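# Sort pump bottles: faulty ones into the grey tray

## Task

Five empty pump bottles stand on the table, and one or two of them have a broken pump whose head stays down after being pressed. Put every broken bottle into the grey tray and leave every working bottle standing upright on the table, outside the tray. Nothing may depend on the robot holding it at the end. Open the grippers and move the arms away, and everything must settle and stop moving shortly after you finish.

## Robot and tools

Robot: two arms, left_arm and right_arm, each ending in a two-finger parallel gripper. Left and right are just names. They do not refer to sides of any camera image.

Frame: a single scene frame is used for everything. Its origin is on the table surface midway between the arm bases. +x points out across the table, +z points up, and left_arm sits on the +y side. Positions are in metres. Orientations are unit quaternions written w, x, y, z. The gripper's fingers point along its own +z axis and close along its own x axis. The reported end_effector_position is the point between the pads, and the fingertips extend 17.5 mm past it. Reported hand positions can be slightly off, especially when the arm is stretched far out.

The row (used by execute_actions and move): one flat list of 20 numbers covering both arms, even if only one arm moves. The first 10 are for left_arm: x, y, z, qw, qx, qy, qz, gripper position, force_limit, speed. The next 10 are the same fields for right_arm. The seven pose numbers are an absolute target pose in the scene frame, not an offset. A target more than 0.6 m from the arm's last reported position, along any gripper axis, is rejected, and then nothing is sent. The last three numbers of each arm are scaled from -1 to 1. Position +1 is fully open (50 mm gap), the pads meet near -0.65, and -1 means close until an object stops the fingers. force_limit runs from -1 (about 20 N per pad) through 0 (102 N) to +1 (185 N), and the real grip can be up to about 17% higher. speed runs from -1 (20 mm/s) through 0 (85) to +1 (150). A 0 in these fields is a real command. To leave a gripper as it is, repeat its previous three values. To hold an arm still, resend its last reported pose and quaternion. To keep a gripper's orientation, keep sending the same target quaternion rather than the drifting reported one.

Tools:
- execute_actions: {"actions": []} only reads the state. {"actions": [{"rows": [...], "steps": n}]} plays 1 to 15 rows, each lasting one 1/30 s step. The last row repeats if steps is larger than the number of rows. Steps default to 15. {"actions": [{"steps": n}]} waits up to 300 steps, counted from the previous result. The optional pictures flag switches images on or off.
- move: target is one 20-number row. speed is in m/s, from 0.002 to 0.5, default 0.25. Rotation is capped at twice that value in rad/s. Each gripper follows a straight line to its target, both arms finishing together within 0.5 to 10 s. Paths do not avoid obstacles or the other arm. Gripper numbers are applied at the start. The result adds a move: line giving the outcome (done, off_target, moving, held, fault), any limits that applied (paced = the pose was clipped; held = some steps were blocked, after which the arm may jump quickly), and each gripper's remaining distance from its target.
- wait: seconds from 0 to 10. The scene runs on without any new command.
- zoom_image: camera is one of cam_head_left, cam_head_right, cam_high, cam_low, cam_left_wrist, cam_right_wrist. region is [x0, y0, x1, y1] in image pixels, origin at top-left, no larger than 504x504.
- finished_scene: scene number.

Motion details: every step, the commanded pose is limited to 70 mm and 16 degrees from the measured pose, then inverse kinematics follows it, with position taking priority over orientation. After a long command the arm may still be short of the target, so check the result and send the remainder. Pure rotations pivot about the pad midpoint. The scene keeps running while you think.

Results: the state line gives both grippers' poses. object_status codes are: 0 moving; 1 blocked while opening; 2 blocked while closing, meaning a grasp; 3 reached the target or pads met, usually nothing held. To grasp, send -1 and confirm status 2. Changing the position value by at least 0.01 is needed before new force or speed values apply. position_measured converts to an opening of about (250 - value) x 0.202 mm. "pose unreachable" and HELD mean the controller altered or blocked part of your command.

Hazards: a joint torque at its load limit (51.3 N m for the big joints, 32.3 N m for the wrist and forearm roll) freezes that arm for 10 s. Motor heat from holding loads triggers MOTOR HOT at 60 °C and a sinking arm at 75 °C. Don't let the arms collide or push each other, don't slam into things or press hard, and don't drop or knock anything off the table. Loose parts may be tugged or nudged at random.

Suggested order: look with the cameras to find the five bottles and the tray. Press each pump head gently straight down from above, lift off, and check whether it springs back. Grasp each faulty bottle around its body, lower it into the tray and release it. Make sure the good bottles stand upright outside the tray. Then open both grippers, raise the arms clear, wait for everything to settle, and call finished_scene.

Each tool is called as name(argument=value, ...), one argument or row to a line, values as JSON.

## Session

execute_actions(
  actions=[],
)

Scene clock: 0.00 s of 5100.00 s.
left_arm: end_effector_position=(+0.5118, -0.0208, +0.2003) position_measured=3 object_status=3 end_effector_quat_wxyz=(+0.284, +0.766, -0.161, +0.553) | right_arm: end_effector_position=(+0.4479, -0.1909, +0.1812) position_measured=3 object_status=3 end_effector_quat_wxyz=(+0.002, +0.630, +0.777, +0.000)
Joint positions: left_arm=[ 0.941  1.004 -0.999  2.312 -0.367 -1.492  1.06 ] | right_arm=[-0.058  0.431  0.001  1.654  0.002  1.053  1.513]
Joint velocities: left_arm=[ 0.001 -0.    -0.001 -0.     0.    -0.001 -0.   ] | right_arm=[ 0.     0.001  0.     0.    -0.    -0.     0.001]
Motor temperatures (°C, as the motors report them): left_arm=[27 27 27 30 31 27 34] | right_arm=[25 25 24 26 33 32 42]
Hand target (left_arm): +0.512, -0.021, +0.200; +0.284, +0.766, -0.161, +0.553
Hand target (right_arm): +0.448, -0.191, +0.181; +0.002, +0.630, +0.777, +0.000
camera_calibration (this result's frames):
cam_left_wrist: T_world_to_cam=[[0.358678, 0.0389705, 0.932648, -0.365467], [-0.536702, -0.80886, 0.240203, 0.248372], [0.763742, -0.586709, -0.269205, -0.184314], [0, 0, 0, 1]] pos_world=[0.405155, 0.107002, 0.231574]

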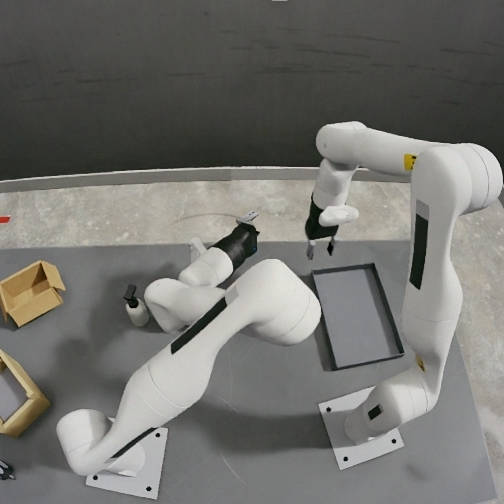

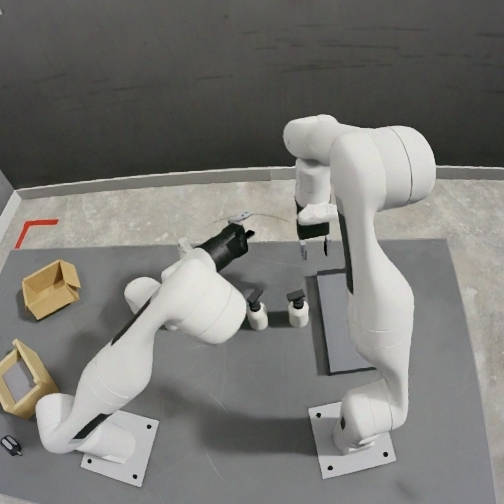

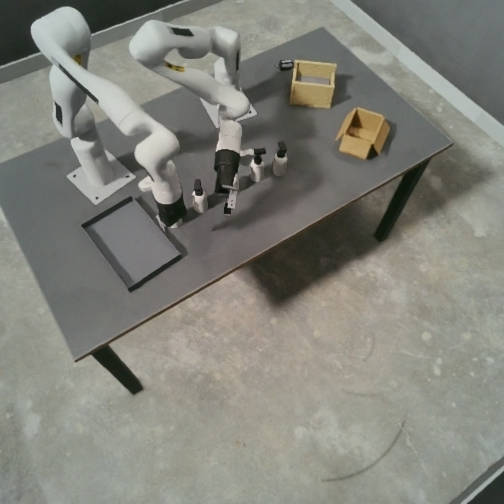

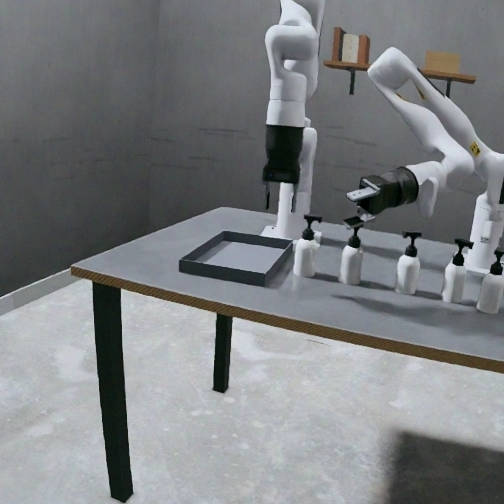

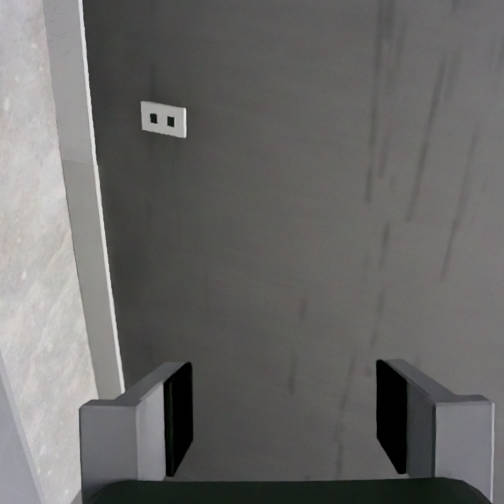

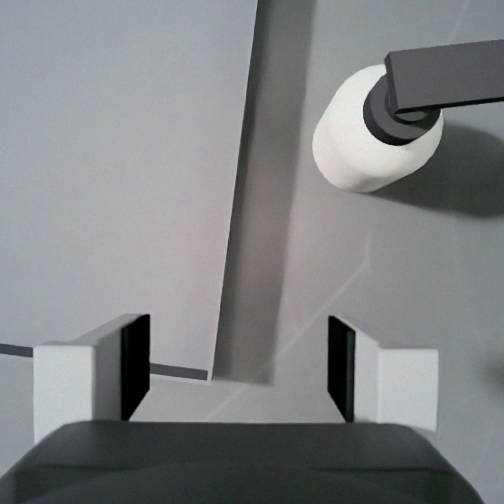

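move(
  target=[0.50,0.0,0.33,0.284,0.766,-0.161,0.553,1,0,0, 0.4479,-0.22,0.2,0,0.63,0.777,0,1,0,1],
  speed=0.15,
)

move(
  target=[0.30,0.35,0.40,0.284,0.766,-0.161,0.553,1,0,0, 0.4479,-0.22,0.2,0,0.63,0.777,0,1,0,1],
  speed=0.2,
)

Scene clock: 8.40 s of 5100.00 s.
left_arm: end_effector_position=(+0.5002, -0.0002, +0.3295) position_measured=3 object_status=3 end_effector_quat_wxyz=(+0.284, +0.766, -0.161, +0.553) | right_arm: end_effector_position=(+0.4479, -0.2201, +0.2000) position_measured=3 object_status=3 end_effector_quat_wxyz=(+0.000, +0.630, +0.777, -0.000)
Joint positions: left_arm=[ 1.099  0.603 -1.241  2.285 -0.7   -1.175  1.121] | right_arm=[-0.     0.402  0.011  1.635 -0.005  1.105  1.582]
Joint velocities: left_arm=[ 0.005 -0.004 -0.001 -0.    -0.001  0.002  0.001] | right_arm=[ 0.    -0.     0.     0.     0.     0.001 -0.   ]
Motor temperatures (°C, as the motors report them): left_arm=[27 27 27 30 31 27 34] | right_arm=[25 25 24 26 33 32 42]
Hand target (left_arm): +0.500, -0.000, +0.330; +0.284, +0.766, -0.161, +0.553
Hand target (right_arm): +0.448, -0.220, +0.200; +0.000, +0.630, +0.777, -0.000
Off the commanded pose (left_arm): 0.001 m, 0 deg.
Off the commanded pose (right_arm): 0.000 m, 0 deg.
After step 90, 3.93 s passed at rest.
move: done
camera_calibration (this result's frames):
cam_left_wrist: T_world_to_cam=[[0.358902, 0.0392805, 0.932548, -0.482698], [-0.536171, -0.809143, 0.240434, 0.227406], [0.764009, -0.586298, -0.269342, -0.128686], [0, 0, 0, 1]] pos_world=[0.393487, 0.127517, 0.360803]
cam_right_wrist: T_world_to_cam=[[-0.212548, 0.97668, 0.0303264, 0.297639], [0.977126, 0.212221, 0.0136545, -0.367618], [0.00690017, 0.0325349, -0.999447, 0.367235], [0, 0, 0, 1]] pos_world=[0.419938, -0.22463, 0.363025]

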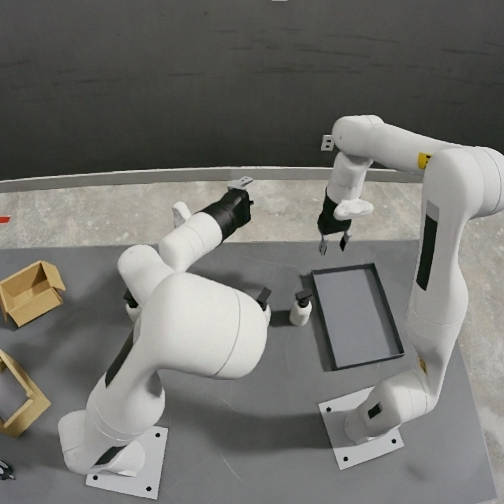

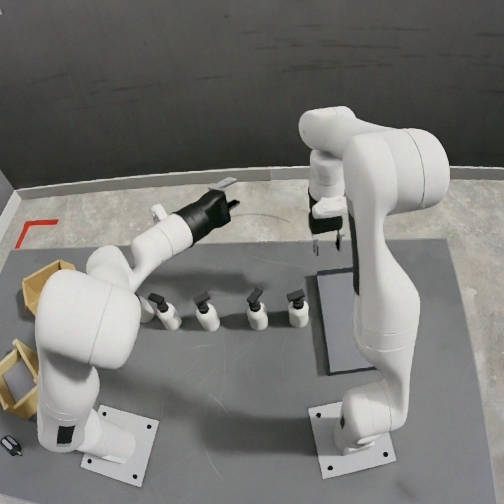

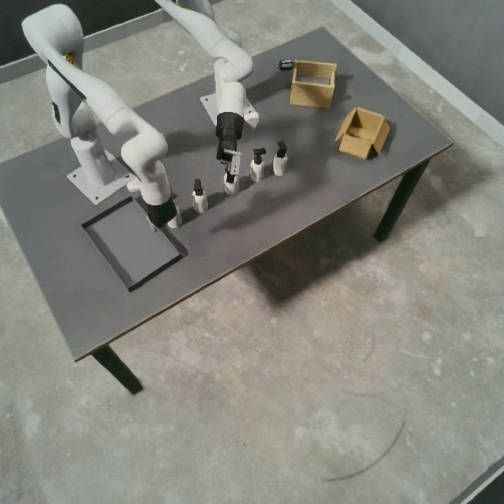

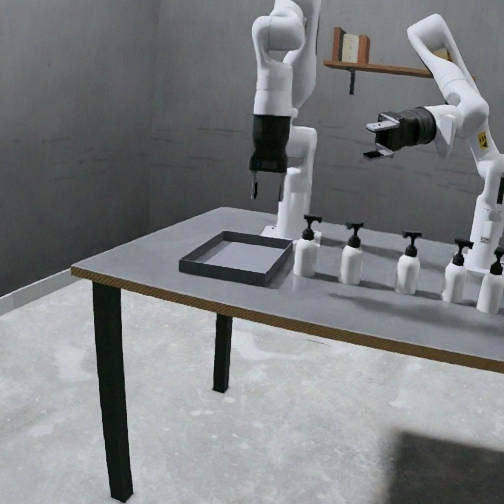

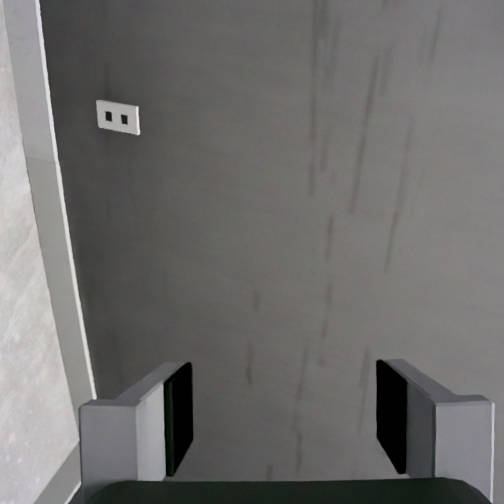

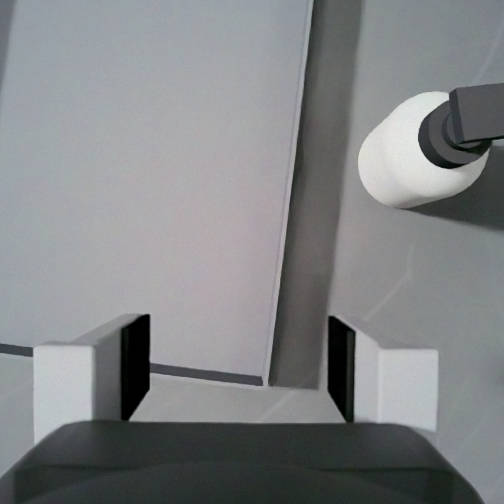

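Scene clock: 10.97 s of 5100.00 s.
left_arm: end_effector_position=(+0.3007, +0.3480, +0.4009) position_measured=3 object_status=3 end_effector_quat_wxyz=(+0.286, +0.766, -0.161, +0.553) | right_arm: end_effector_position=(+0.4479, -0.2200, +0.2000) position_measured=3 object_status=3 end_effector_quat_wxyz=(+0.000, +0.630, +0.777, +0.000)
Joint positions: left_arm=[ 0.523 -0.22  -1.838  2.292 -2.087 -1.476  1.084] | right_arm=[-0.     0.402  0.011  1.635 -0.005  1.105  1.583]
Joint velocities: left_arm=[-0.004  0.001 -0.001 -0.003 -0.001 -0.002 -0.001] | right_arm=[ 0.     0.001 -0.     0.    -0.001  0.     0.001]
Motor temperatures (°C, as the motors report them): left_arm=[27 27 27 30 31 27 34] | right_arm=[25 25 24 26 33 32 42]
Hand target (left_arm): +0.301, +0.348, +0.401; +0.286, +0.766, -0.161, +0.553
Hand target (right_arm): +0.448, -0.220, +0.200; -0.000, +0.630, +0.777, -0.000
Off the commanded pose (left_arm): 0.002 m, 0 deg.
Off the commanded pose (right_arm): 0.000 m, 0 deg.
move: done
camera_calibration (this result's frames):
cam_left_wrist: T_world_to_cam=[[0.358678, 0.0417745, 0.932526, -0.492175], [-0.538459, -0.806779, 0.243249, 0.38374], [0.762504, -0.589375, -0.26688, 0.247714], [0, 0, 0, 1]] pos_world=[0.194278, 0.47615, 0.431731]
cam_right_wrist: T_world_to_cam=[[-0.212617, 0.976655, 0.0306357, 0.297494], [0.977111, 0.212283, 0.0138142, -0.367694], [0.00698828, 0.0328716, -0.999435, 0.367254], [0, 0, 0, 1]] pos_world=[0.419963, -0.224566, 0.363012]

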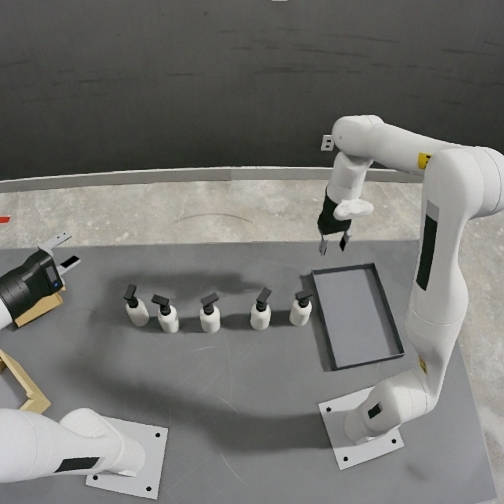

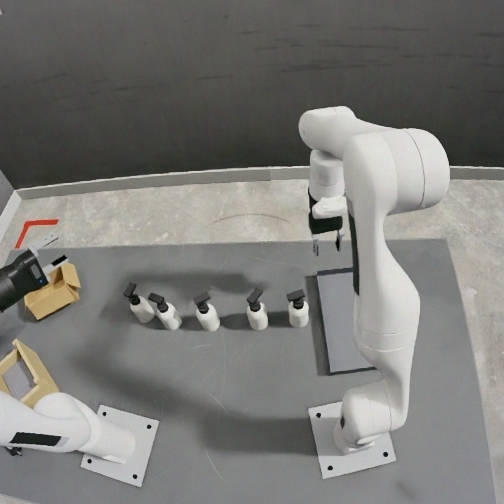

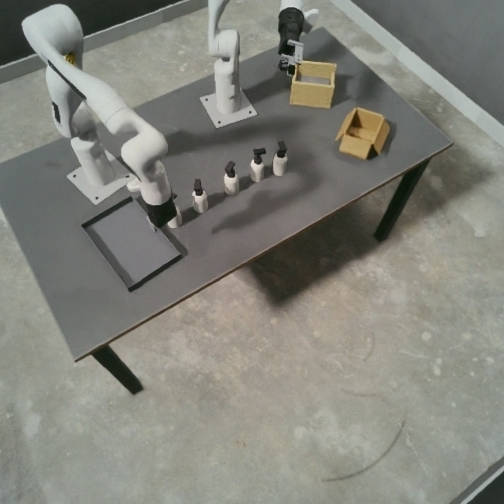

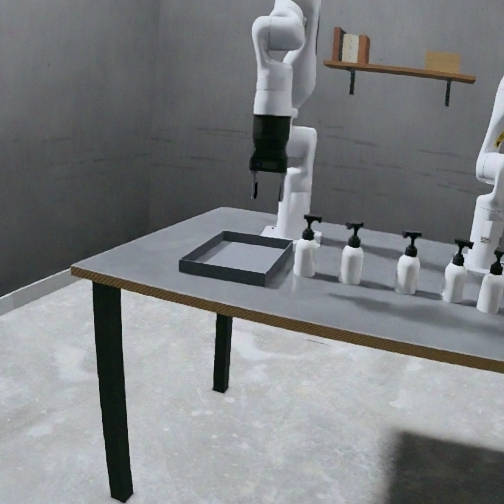

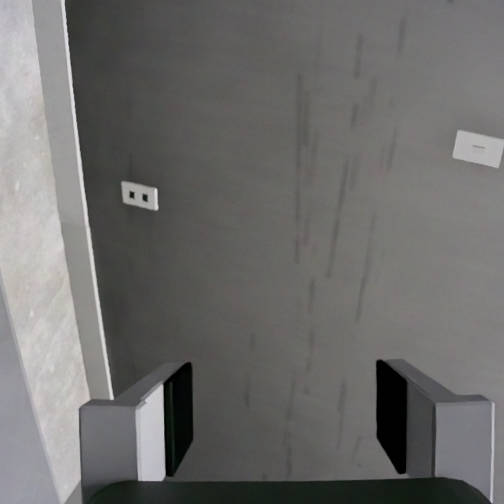

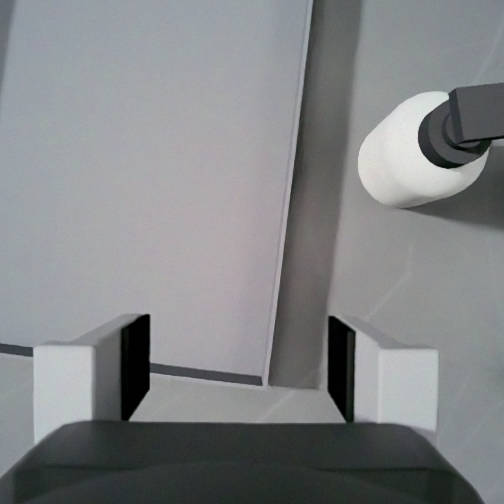

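move(
  target=[0.30,0.35,0.40,0.284,0.766,-0.161,0.553,1,0,0, 0.355,-0.147,0.2,0,0.63,0.777,0,1,0,1],
)

Scene clock: 18.43 s of 5100.00 s.
left_arm: end_effector_position=(+0.3000, +0.3500, +0.4000) position_measured=3 object_status=3 end_effector_quat_wxyz=(+0.284, +0.766, -0.161, +0.553) | right_arm: end_effector_position=(+0.3550, -0.1470, +0.1997) position_measured=3 object_status=3 end_effector_quat_wxyz=(-0.001, +0.630, +0.777, +0.000)
Joint positions: left_arm=[ 0.524 -0.223 -1.842  2.291 -2.091 -1.472  1.081] | right_arm=[-0.192  0.251 -0.051  1.86   0.013  1.031  1.322]
Joint velocities: left_arm=[-0.     0.     0.    -0.001 -0.    -0.001 -0.   ] | right_arm=[-0.004 -0.003 -0.005  0.002  0.002 -0.    -0.004]
Motor temperatures (°C, as the motors report them): left_arm=[27 27 27 30 31 27 34] | right_arm=[25 25 24 26 33 32 42]
Hand target (left_arm): +0.300, +0.350, +0.400; +0.284, +0.766, -0.161, +0.553
Hand target (right_arm): +0.355, -0.147, +0.200; -0.000, +0.630, +0.777, +0.001
Off the commanded pose (left_arm): 0.000 m, 0 deg.
Off the commanded pose (right_arm): 0.000 m, 0 deg.
After step 90, 3.47 s passed at rest.
move: done
camera_calibration (this result's frames):
cam_left_wrist: T_world_to_cam=[[0.358425, 0.0390228, 0.932742, -0.49019], [-0.536334, -0.809178, 0.239951, 0.386764], [0.764118, -0.586266, -0.269101, 0.248459], [0, 0, 0, 1]] pos_world=[0.19328, 0.477752, 0.431278]
cam_right_wrist: T_world_to_cam=[[-0.212041, 0.976737, 0.0319904, 0.205956], [0.977238, 0.211699, 0.0137568, -0.29257], [0.00666446, 0.0341792, -0.999393, 0.365465], [0, 0, 0, 1]] pos_world=[0.327146, -0.151719, 0.362679]

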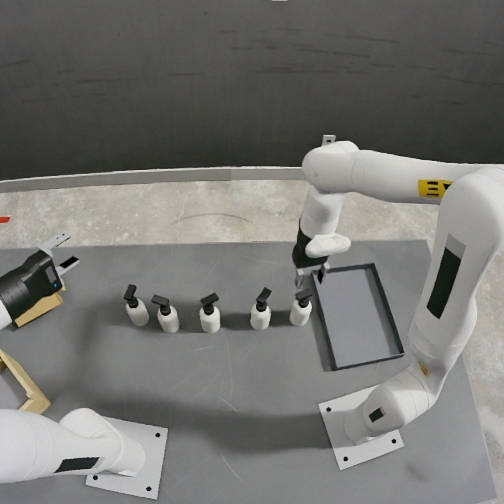

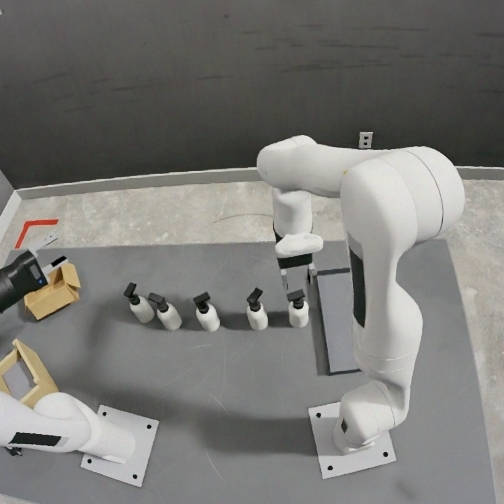

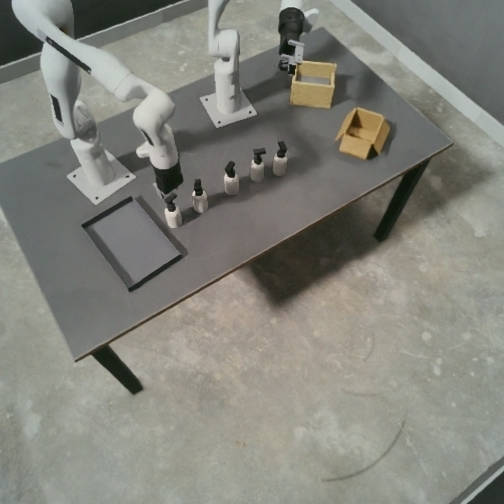

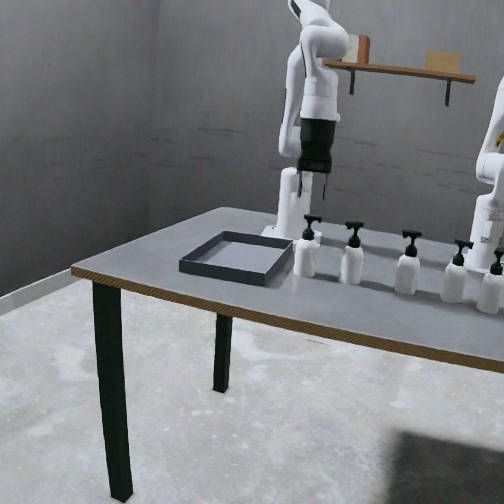

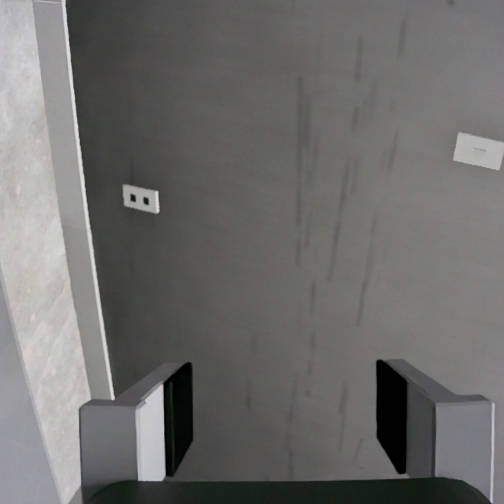

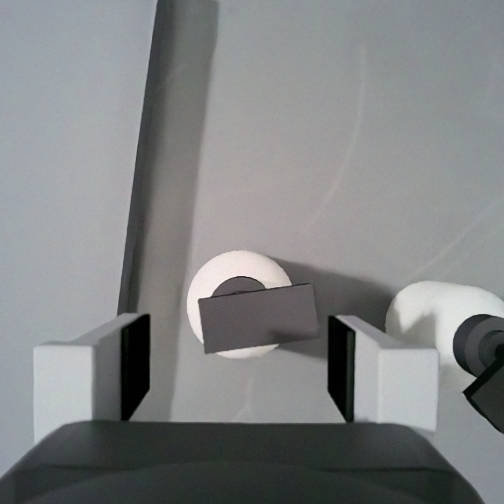

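move(
  target=[0.30,0.35,0.40,0.284,0.766,-0.161,0.553,1,0,0, 0.352,-0.151,0.185,0,0.63,0.777,0,-1,0,1],
)

move(
  target=[0.30,0.35,0.40,0.284,0.766,-0.161,0.553,1,0,0, 0.352,-0.151,0.141,0,0.63,0.777,0,-1,0,1],
  speed=0.04,
)

move(
  target=[0.30,0.35,0.40,0.284,0.766,-0.161,0.553,1,0,0, 0.352,-0.151,0.2,0,0.63,0.777,0,1,0,1],
)

move(
  target=[0.30,0.35,0.40,0.284,0.766,-0.161,0.553,1,0,0, 0.348,-0.043,0.2,0,0.63,0.777,0,1,0,1],
)

Scene clock: 28.20 s of 5100.00 s.
left_arm: end_effector_position=(+0.3000, +0.3500, +0.4000) position_measured=3 object_status=3 end_effector_quat_wxyz=(+0.284, +0.766, -0.161, +0.553) | right_arm: end_effector_position=(+0.3521, -0.1509, +0.1851) position_measured=253 object_status=3 end_effector_quat_wxyz=(+0.000, +0.630, +0.777, +0.000)
Joint positions: left_arm=[ 0.524 -0.223 -1.842  2.291 -2.091 -1.472  1.081] | right_arm=[-0.187  0.262 -0.05   1.9    0.016  0.98   1.326]
Joint velocities: left_arm=[-0.001  0.     0.001 -0.001  0.001 -0.     0.001] | right_arm=[ 0.001  0.002  0.     0.003  0.001 -0.004 -0.   ]
Motor temperatures (°C, as the motors report them): left_arm=[27 27 27 30 31 27 34] | right_arm=[25 25 24 26 33 32 42]
Hand target (left_arm): +0.300, +0.350, +0.400; +0.284, +0.766, -0.161, +0.553
Hand target (right_arm): +0.352, -0.151, +0.185; -0.000, +0.630, +0.777, -0.000
Off the commanded pose (left_arm): 0.000 m, 0 deg.
Off the commanded pose (right_arm): 0.000 m, 0 deg.
After step 90, 6.07 s passed at rest.
move: done
camera_calibration (this result's frames):
cam_left_wrist: T_world_to_cam=[[0.358423, 0.0390287, 0.932743, -0.490189], [-0.536328, -0.809182, 0.239952, 0.386765], [0.764124, -0.58626, -0.269098, 0.248459], [0, 0, 0, 1]] pos_world=[0.193275, 0.477756, 0.431275]
cam_right_wrist: T_world_to_cam=[[-0.212755, 0.976624, 0.0306583, 0.21017], [0.97708, 0.212419, 0.0138666, -0.288499], [0.00703005, 0.0329058, -0.999434, 0.350718], [0, 0, 0, 1]] pos_world=[0.324136, -0.155515, 0.348076]

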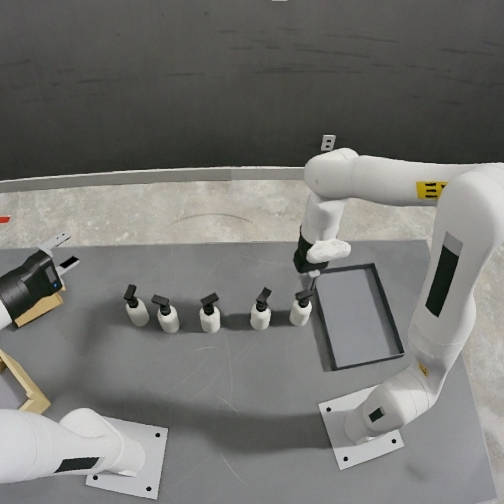

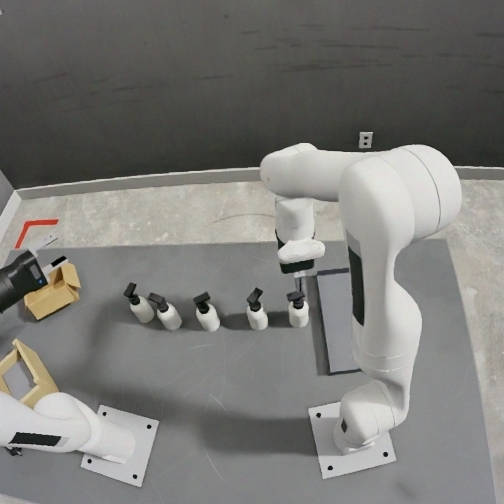

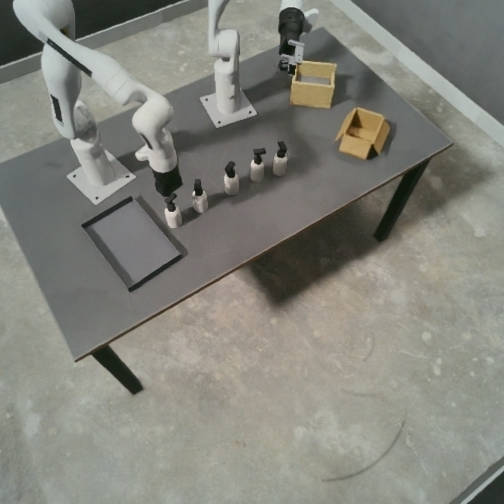

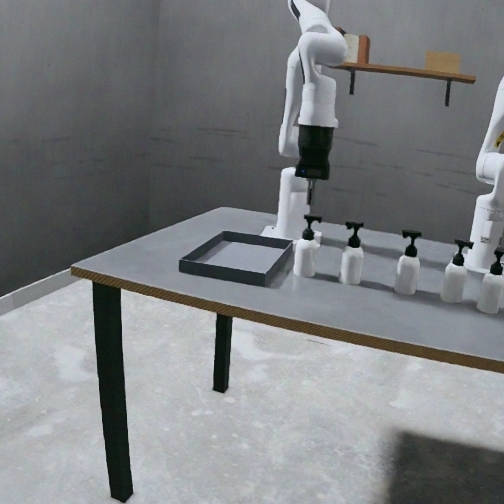

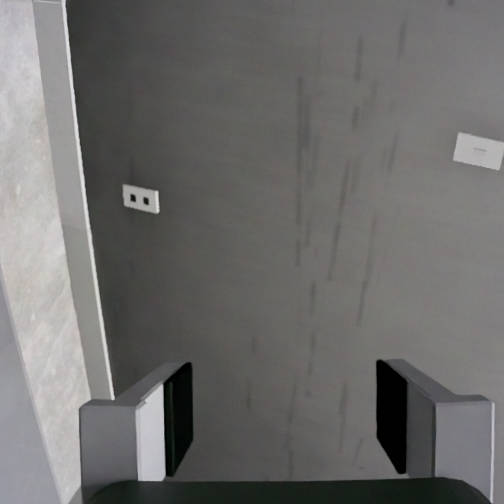

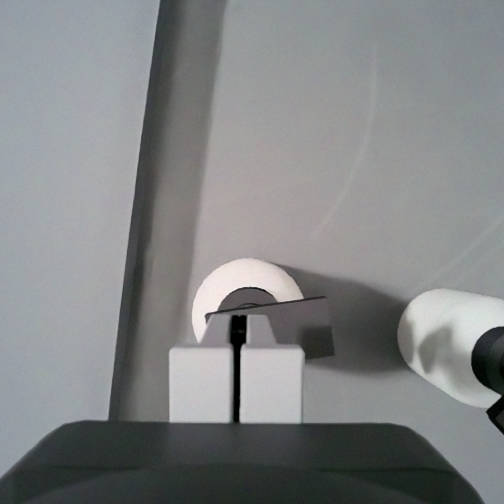

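Scene clock: 29.57 s of 5100.00 s.
left_arm: end_effector_position=(+0.3000, +0.3500, +0.4000) position_measured=3 object_status=3 end_effector_quat_wxyz=(+0.284, +0.766, -0.161, +0.553) | right_arm: end_effector_position=(+0.3535, -0.1503, +0.1437) position_measured=253 object_status=3 end_effector_quat_wxyz=(+0.001, +0.630, +0.777, +0.003)
Joint positions: left_arm=[ 0.524 -0.223 -1.842  2.291 -2.091 -1.472  1.081] | right_arm=[-0.188  0.325 -0.05   1.971  0.022  0.84   1.32 ]
Joint velocities: left_arm=[-0.    -0.001 -0.002  0.001 -0.001 -0.    -0.   ] | right_arm=[ 0.    -0.002 -0.001  0.003 -0.    -0.003  0.   ]
Motor temperatures (°C, as the motors report them): left_arm=[27 27 27 30 31 27 34] | right_arm=[25 25 24 26 33 32 42]
Hand target (left_arm): +0.300, +0.350, +0.400; +0.284, +0.766, -0.161, +0.553
Hand target (right_arm): +0.352, -0.151, +0.141; -0.000, +0.630, +0.777, +0.000
Off the commanded pose (left_arm): 0.000 m, 0 deg.
Off the commanded pose (right_arm): 0.003 m, 0 deg.
move: done
camera_calibration (this result's frames):
cam_left_wrist: T_world_to_cam=[[0.358424, 0.0390287, 0.932743, -0.490189], [-0.536328, -0.809182, 0.239952, 0.386765], [0.764124, -0.586261, -0.269098, 0.248459], [0, 0, 0, 1]] pos_world=[0.193275, 0.477756, 0.431275]
cam_right_wrist: T_world_to_cam=[[-0.212828, 0.97657, 0.0318777, 0.210977], [0.977011, 0.212285, 0.0195921, -0.290218], [0.0123659, 0.0353146, -0.9993, 0.307797], [0, 0, 0, 1]] pos_world=[0.324641, -0.155295, 0.306542]

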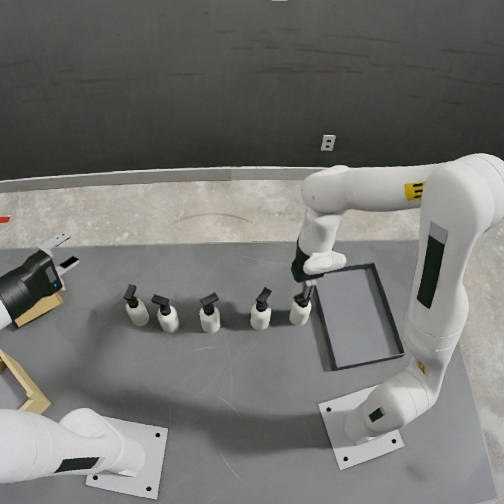

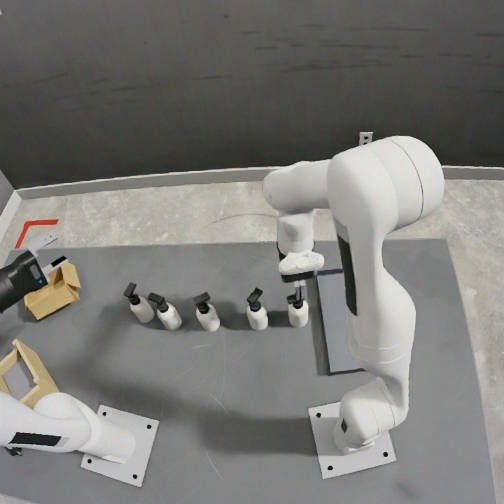

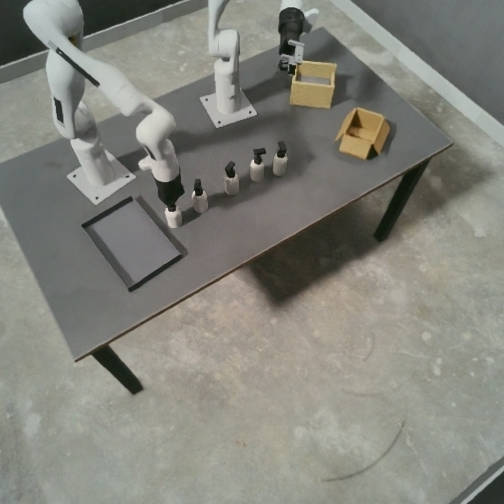

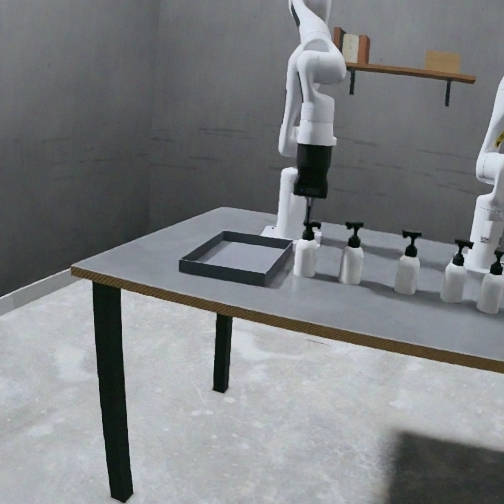

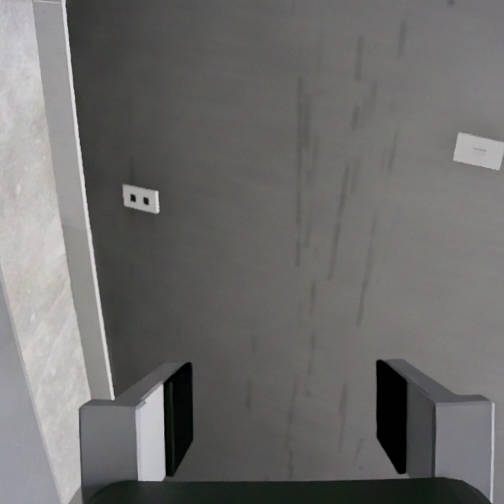

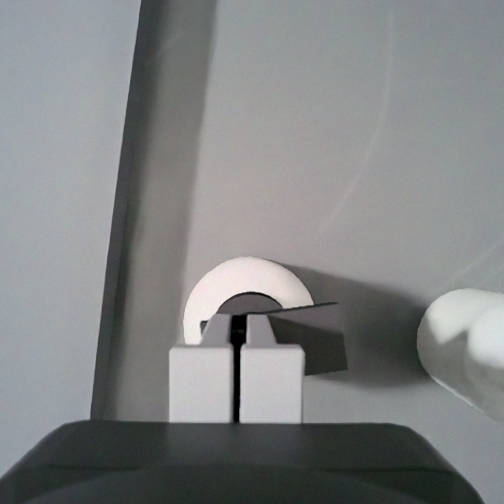

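Scene clock: 30.40 s of 5100.00 s.
left_arm: end_effector_position=(+0.3000, +0.3500, +0.4000) position_measured=3 object_status=3 end_effector_quat_wxyz=(+0.284, +0.766, -0.161, +0.553) | right_arm: end_effector_position=(+0.3518, -0.1511, +0.2000) position_measured=3 object_status=3 end_effector_quat_wxyz=(-0.000, +0.630, +0.777, -0.000)
Joint positions: left_arm=[ 0.524 -0.223 -1.842  2.291 -2.091 -1.472  1.081] | right_arm=[-0.187  0.242 -0.049  1.872  0.014  1.029  1.328]
Joint velocities: left_arm=[ 0.    -0.    -0.001 -0.002  0.001 -0.001 -0.   ] | right_arm=[-0.    -0.004  0.    -0.001 -0.001  0.003 -0.   ]
Motor temperatures (°C, as the motors report them): left_arm=[27 27 27 30 31 27 34] | right_arm=[25 25 24 26 33 32 42]
Hand target (left_arm): +0.300, +0.350, +0.400; +0.284, +0.766, -0.161, +0.553
Hand target (right_arm): +0.352, -0.151, +0.200; +0.000, +0.630, +0.777, -0.000
Off the commanded pose (left_arm): 0.000 m, 0 deg.
Off the commanded pose (right_arm): 0.000 m, 0 deg.
move: done
camera_calibration (this result's frames):
cam_left_wrist: T_world_to_cam=[[0.358424, 0.0390288, 0.932743, -0.490189], [-0.536328, -0.809182, 0.239952, 0.386765], [0.764124, -0.58626, -0.269098, 0.248459], [0, 0, 0, 1]] pos_world=[0.193275, 0.477756, 0.431275]
cam_right_wrist: T_world_to_cam=[[-0.21231, 0.976727, 0.0304798, 0.209747], [0.977179, 0.211984, 0.0135938, -0.288408], [0.00681624, 0.0326703, -0.999443, 0.365651], [0, 0, 0, 1]] pos_world=[0.323865, -0.155673, 0.362975]

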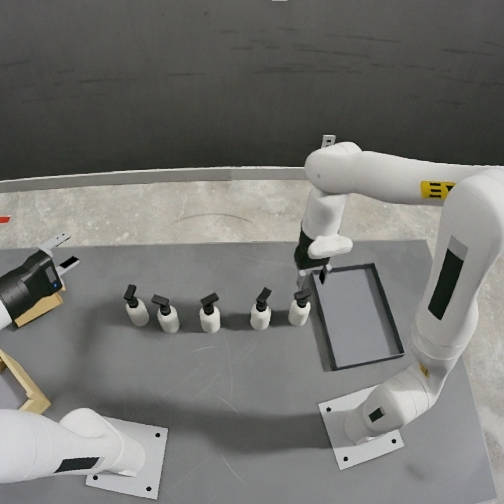

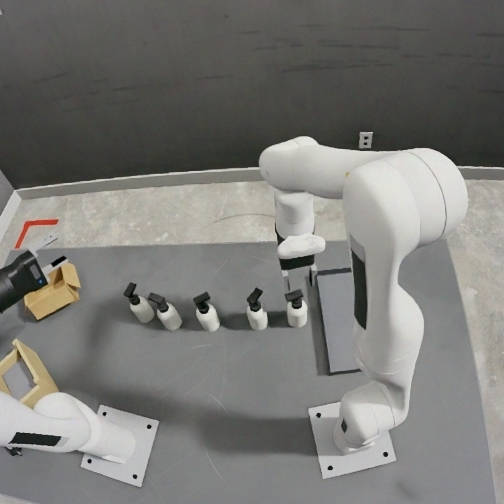

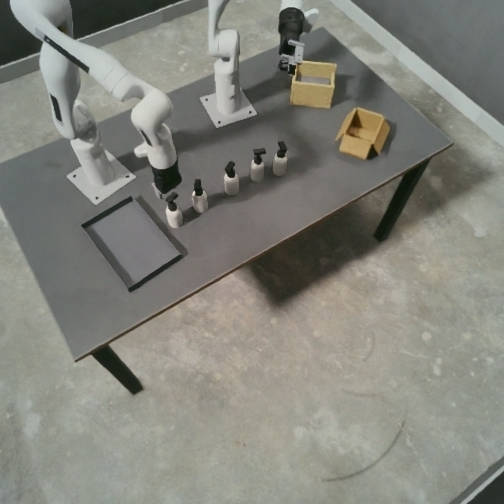

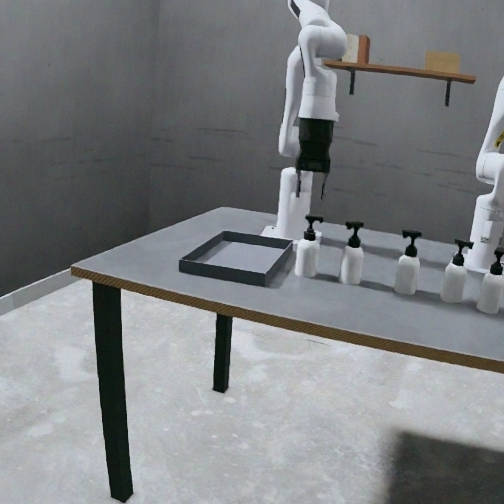

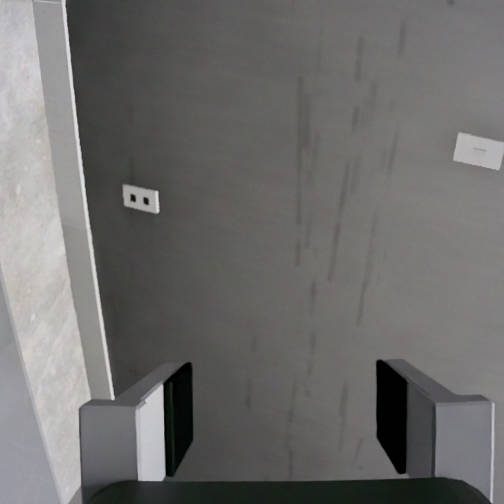

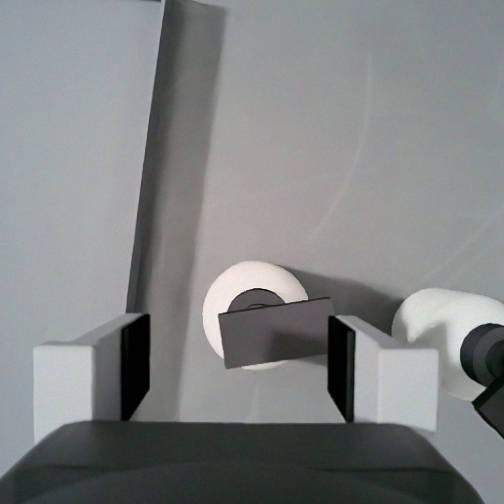

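Scene clock: 31.33 s of 5100.00 s.
left_arm: end_effector_position=(+0.3000, +0.3500, +0.4000) position_measured=3 object_status=3 end_effector_quat_wxyz=(+0.284, +0.766, -0.161, +0.553) | right_arm: end_effector_position=(+0.3479, -0.0428, +0.2003) position_measured=3 object_status=3 end_effector_quat_wxyz=(-0.000, +0.630, +0.777, +0.001)
Joint positions: left_arm=[ 0.524 -0.223 -1.842  2.291 -2.091 -1.472  1.081] | right_arm=[-0.386  0.344 -0.108  1.724  0.041  1.075  1.063]
Joint velocities: left_arm=[-0.    -0.     0.     0.001  0.    -0.     0.   ] | right_arm=[-0.005  0.006 -0.003 -0.002  0.002  0.002 -0.002]
Motor temperatures (°C, as the motors report them): left_arm=[27 27 27 30 31 27 34] | right_arm=[25 25 24 26 33 32 42]
Hand target (left_arm): +0.300, +0.350, +0.400; +0.284, +0.766, -0.161, +0.553
Hand target (right_arm): +0.348, -0.043, +0.200; -0.000, +0.630, +0.777, +0.000
Off the commanded pose (left_arm): 0.000 m, 0 deg.
Off the commanded pose (right_arm): 0.000 m, 0 deg.
move: done
camera_calibration (this result's frames):
cam_left_wrist: T_world_to_cam=[[0.358424, 0.0390289, 0.932743, -0.490189], [-0.536328, -0.809182, 0.239952, 0.386765], [0.764124, -0.58626, -0.269098, 0.248459], [0, 0, 0, 1]] pos_world=[0.193275, 0.477757, 0.431275]
cam_right_wrist: T_world_to_cam=[[-0.211956, 0.976758, 0.0319024, 0.102704], [0.977251, 0.21159, 0.0144713, -0.307776], [0.0073847, 0.0342439, -0.999386, 0.362327], [0, 0, 0, 1]] pos_world=[0.319868, -0.0476016, 0.363282]

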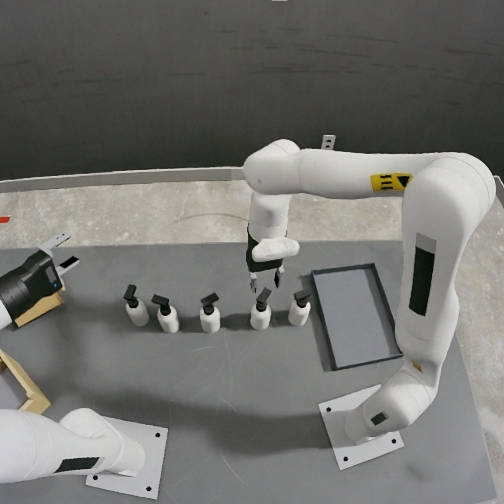

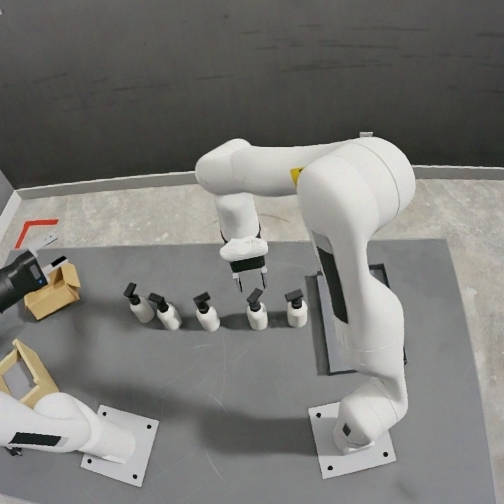

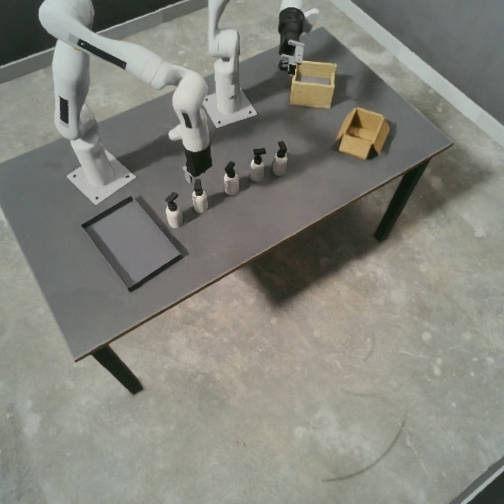

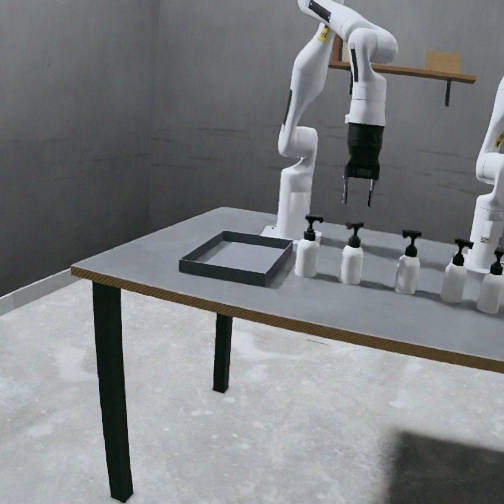

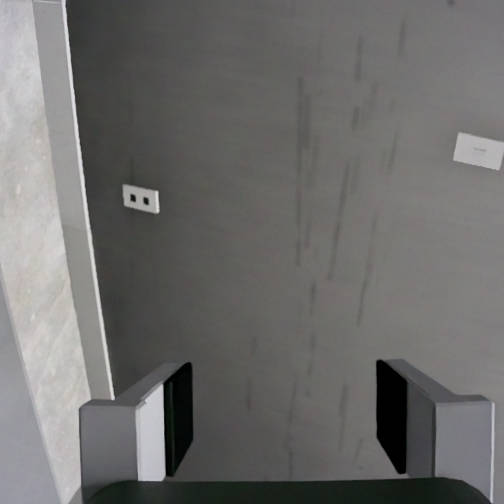

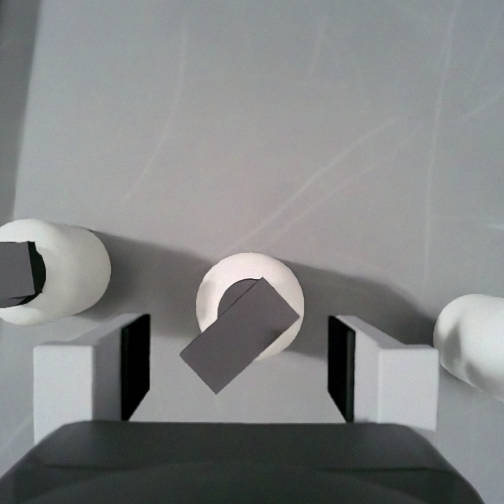

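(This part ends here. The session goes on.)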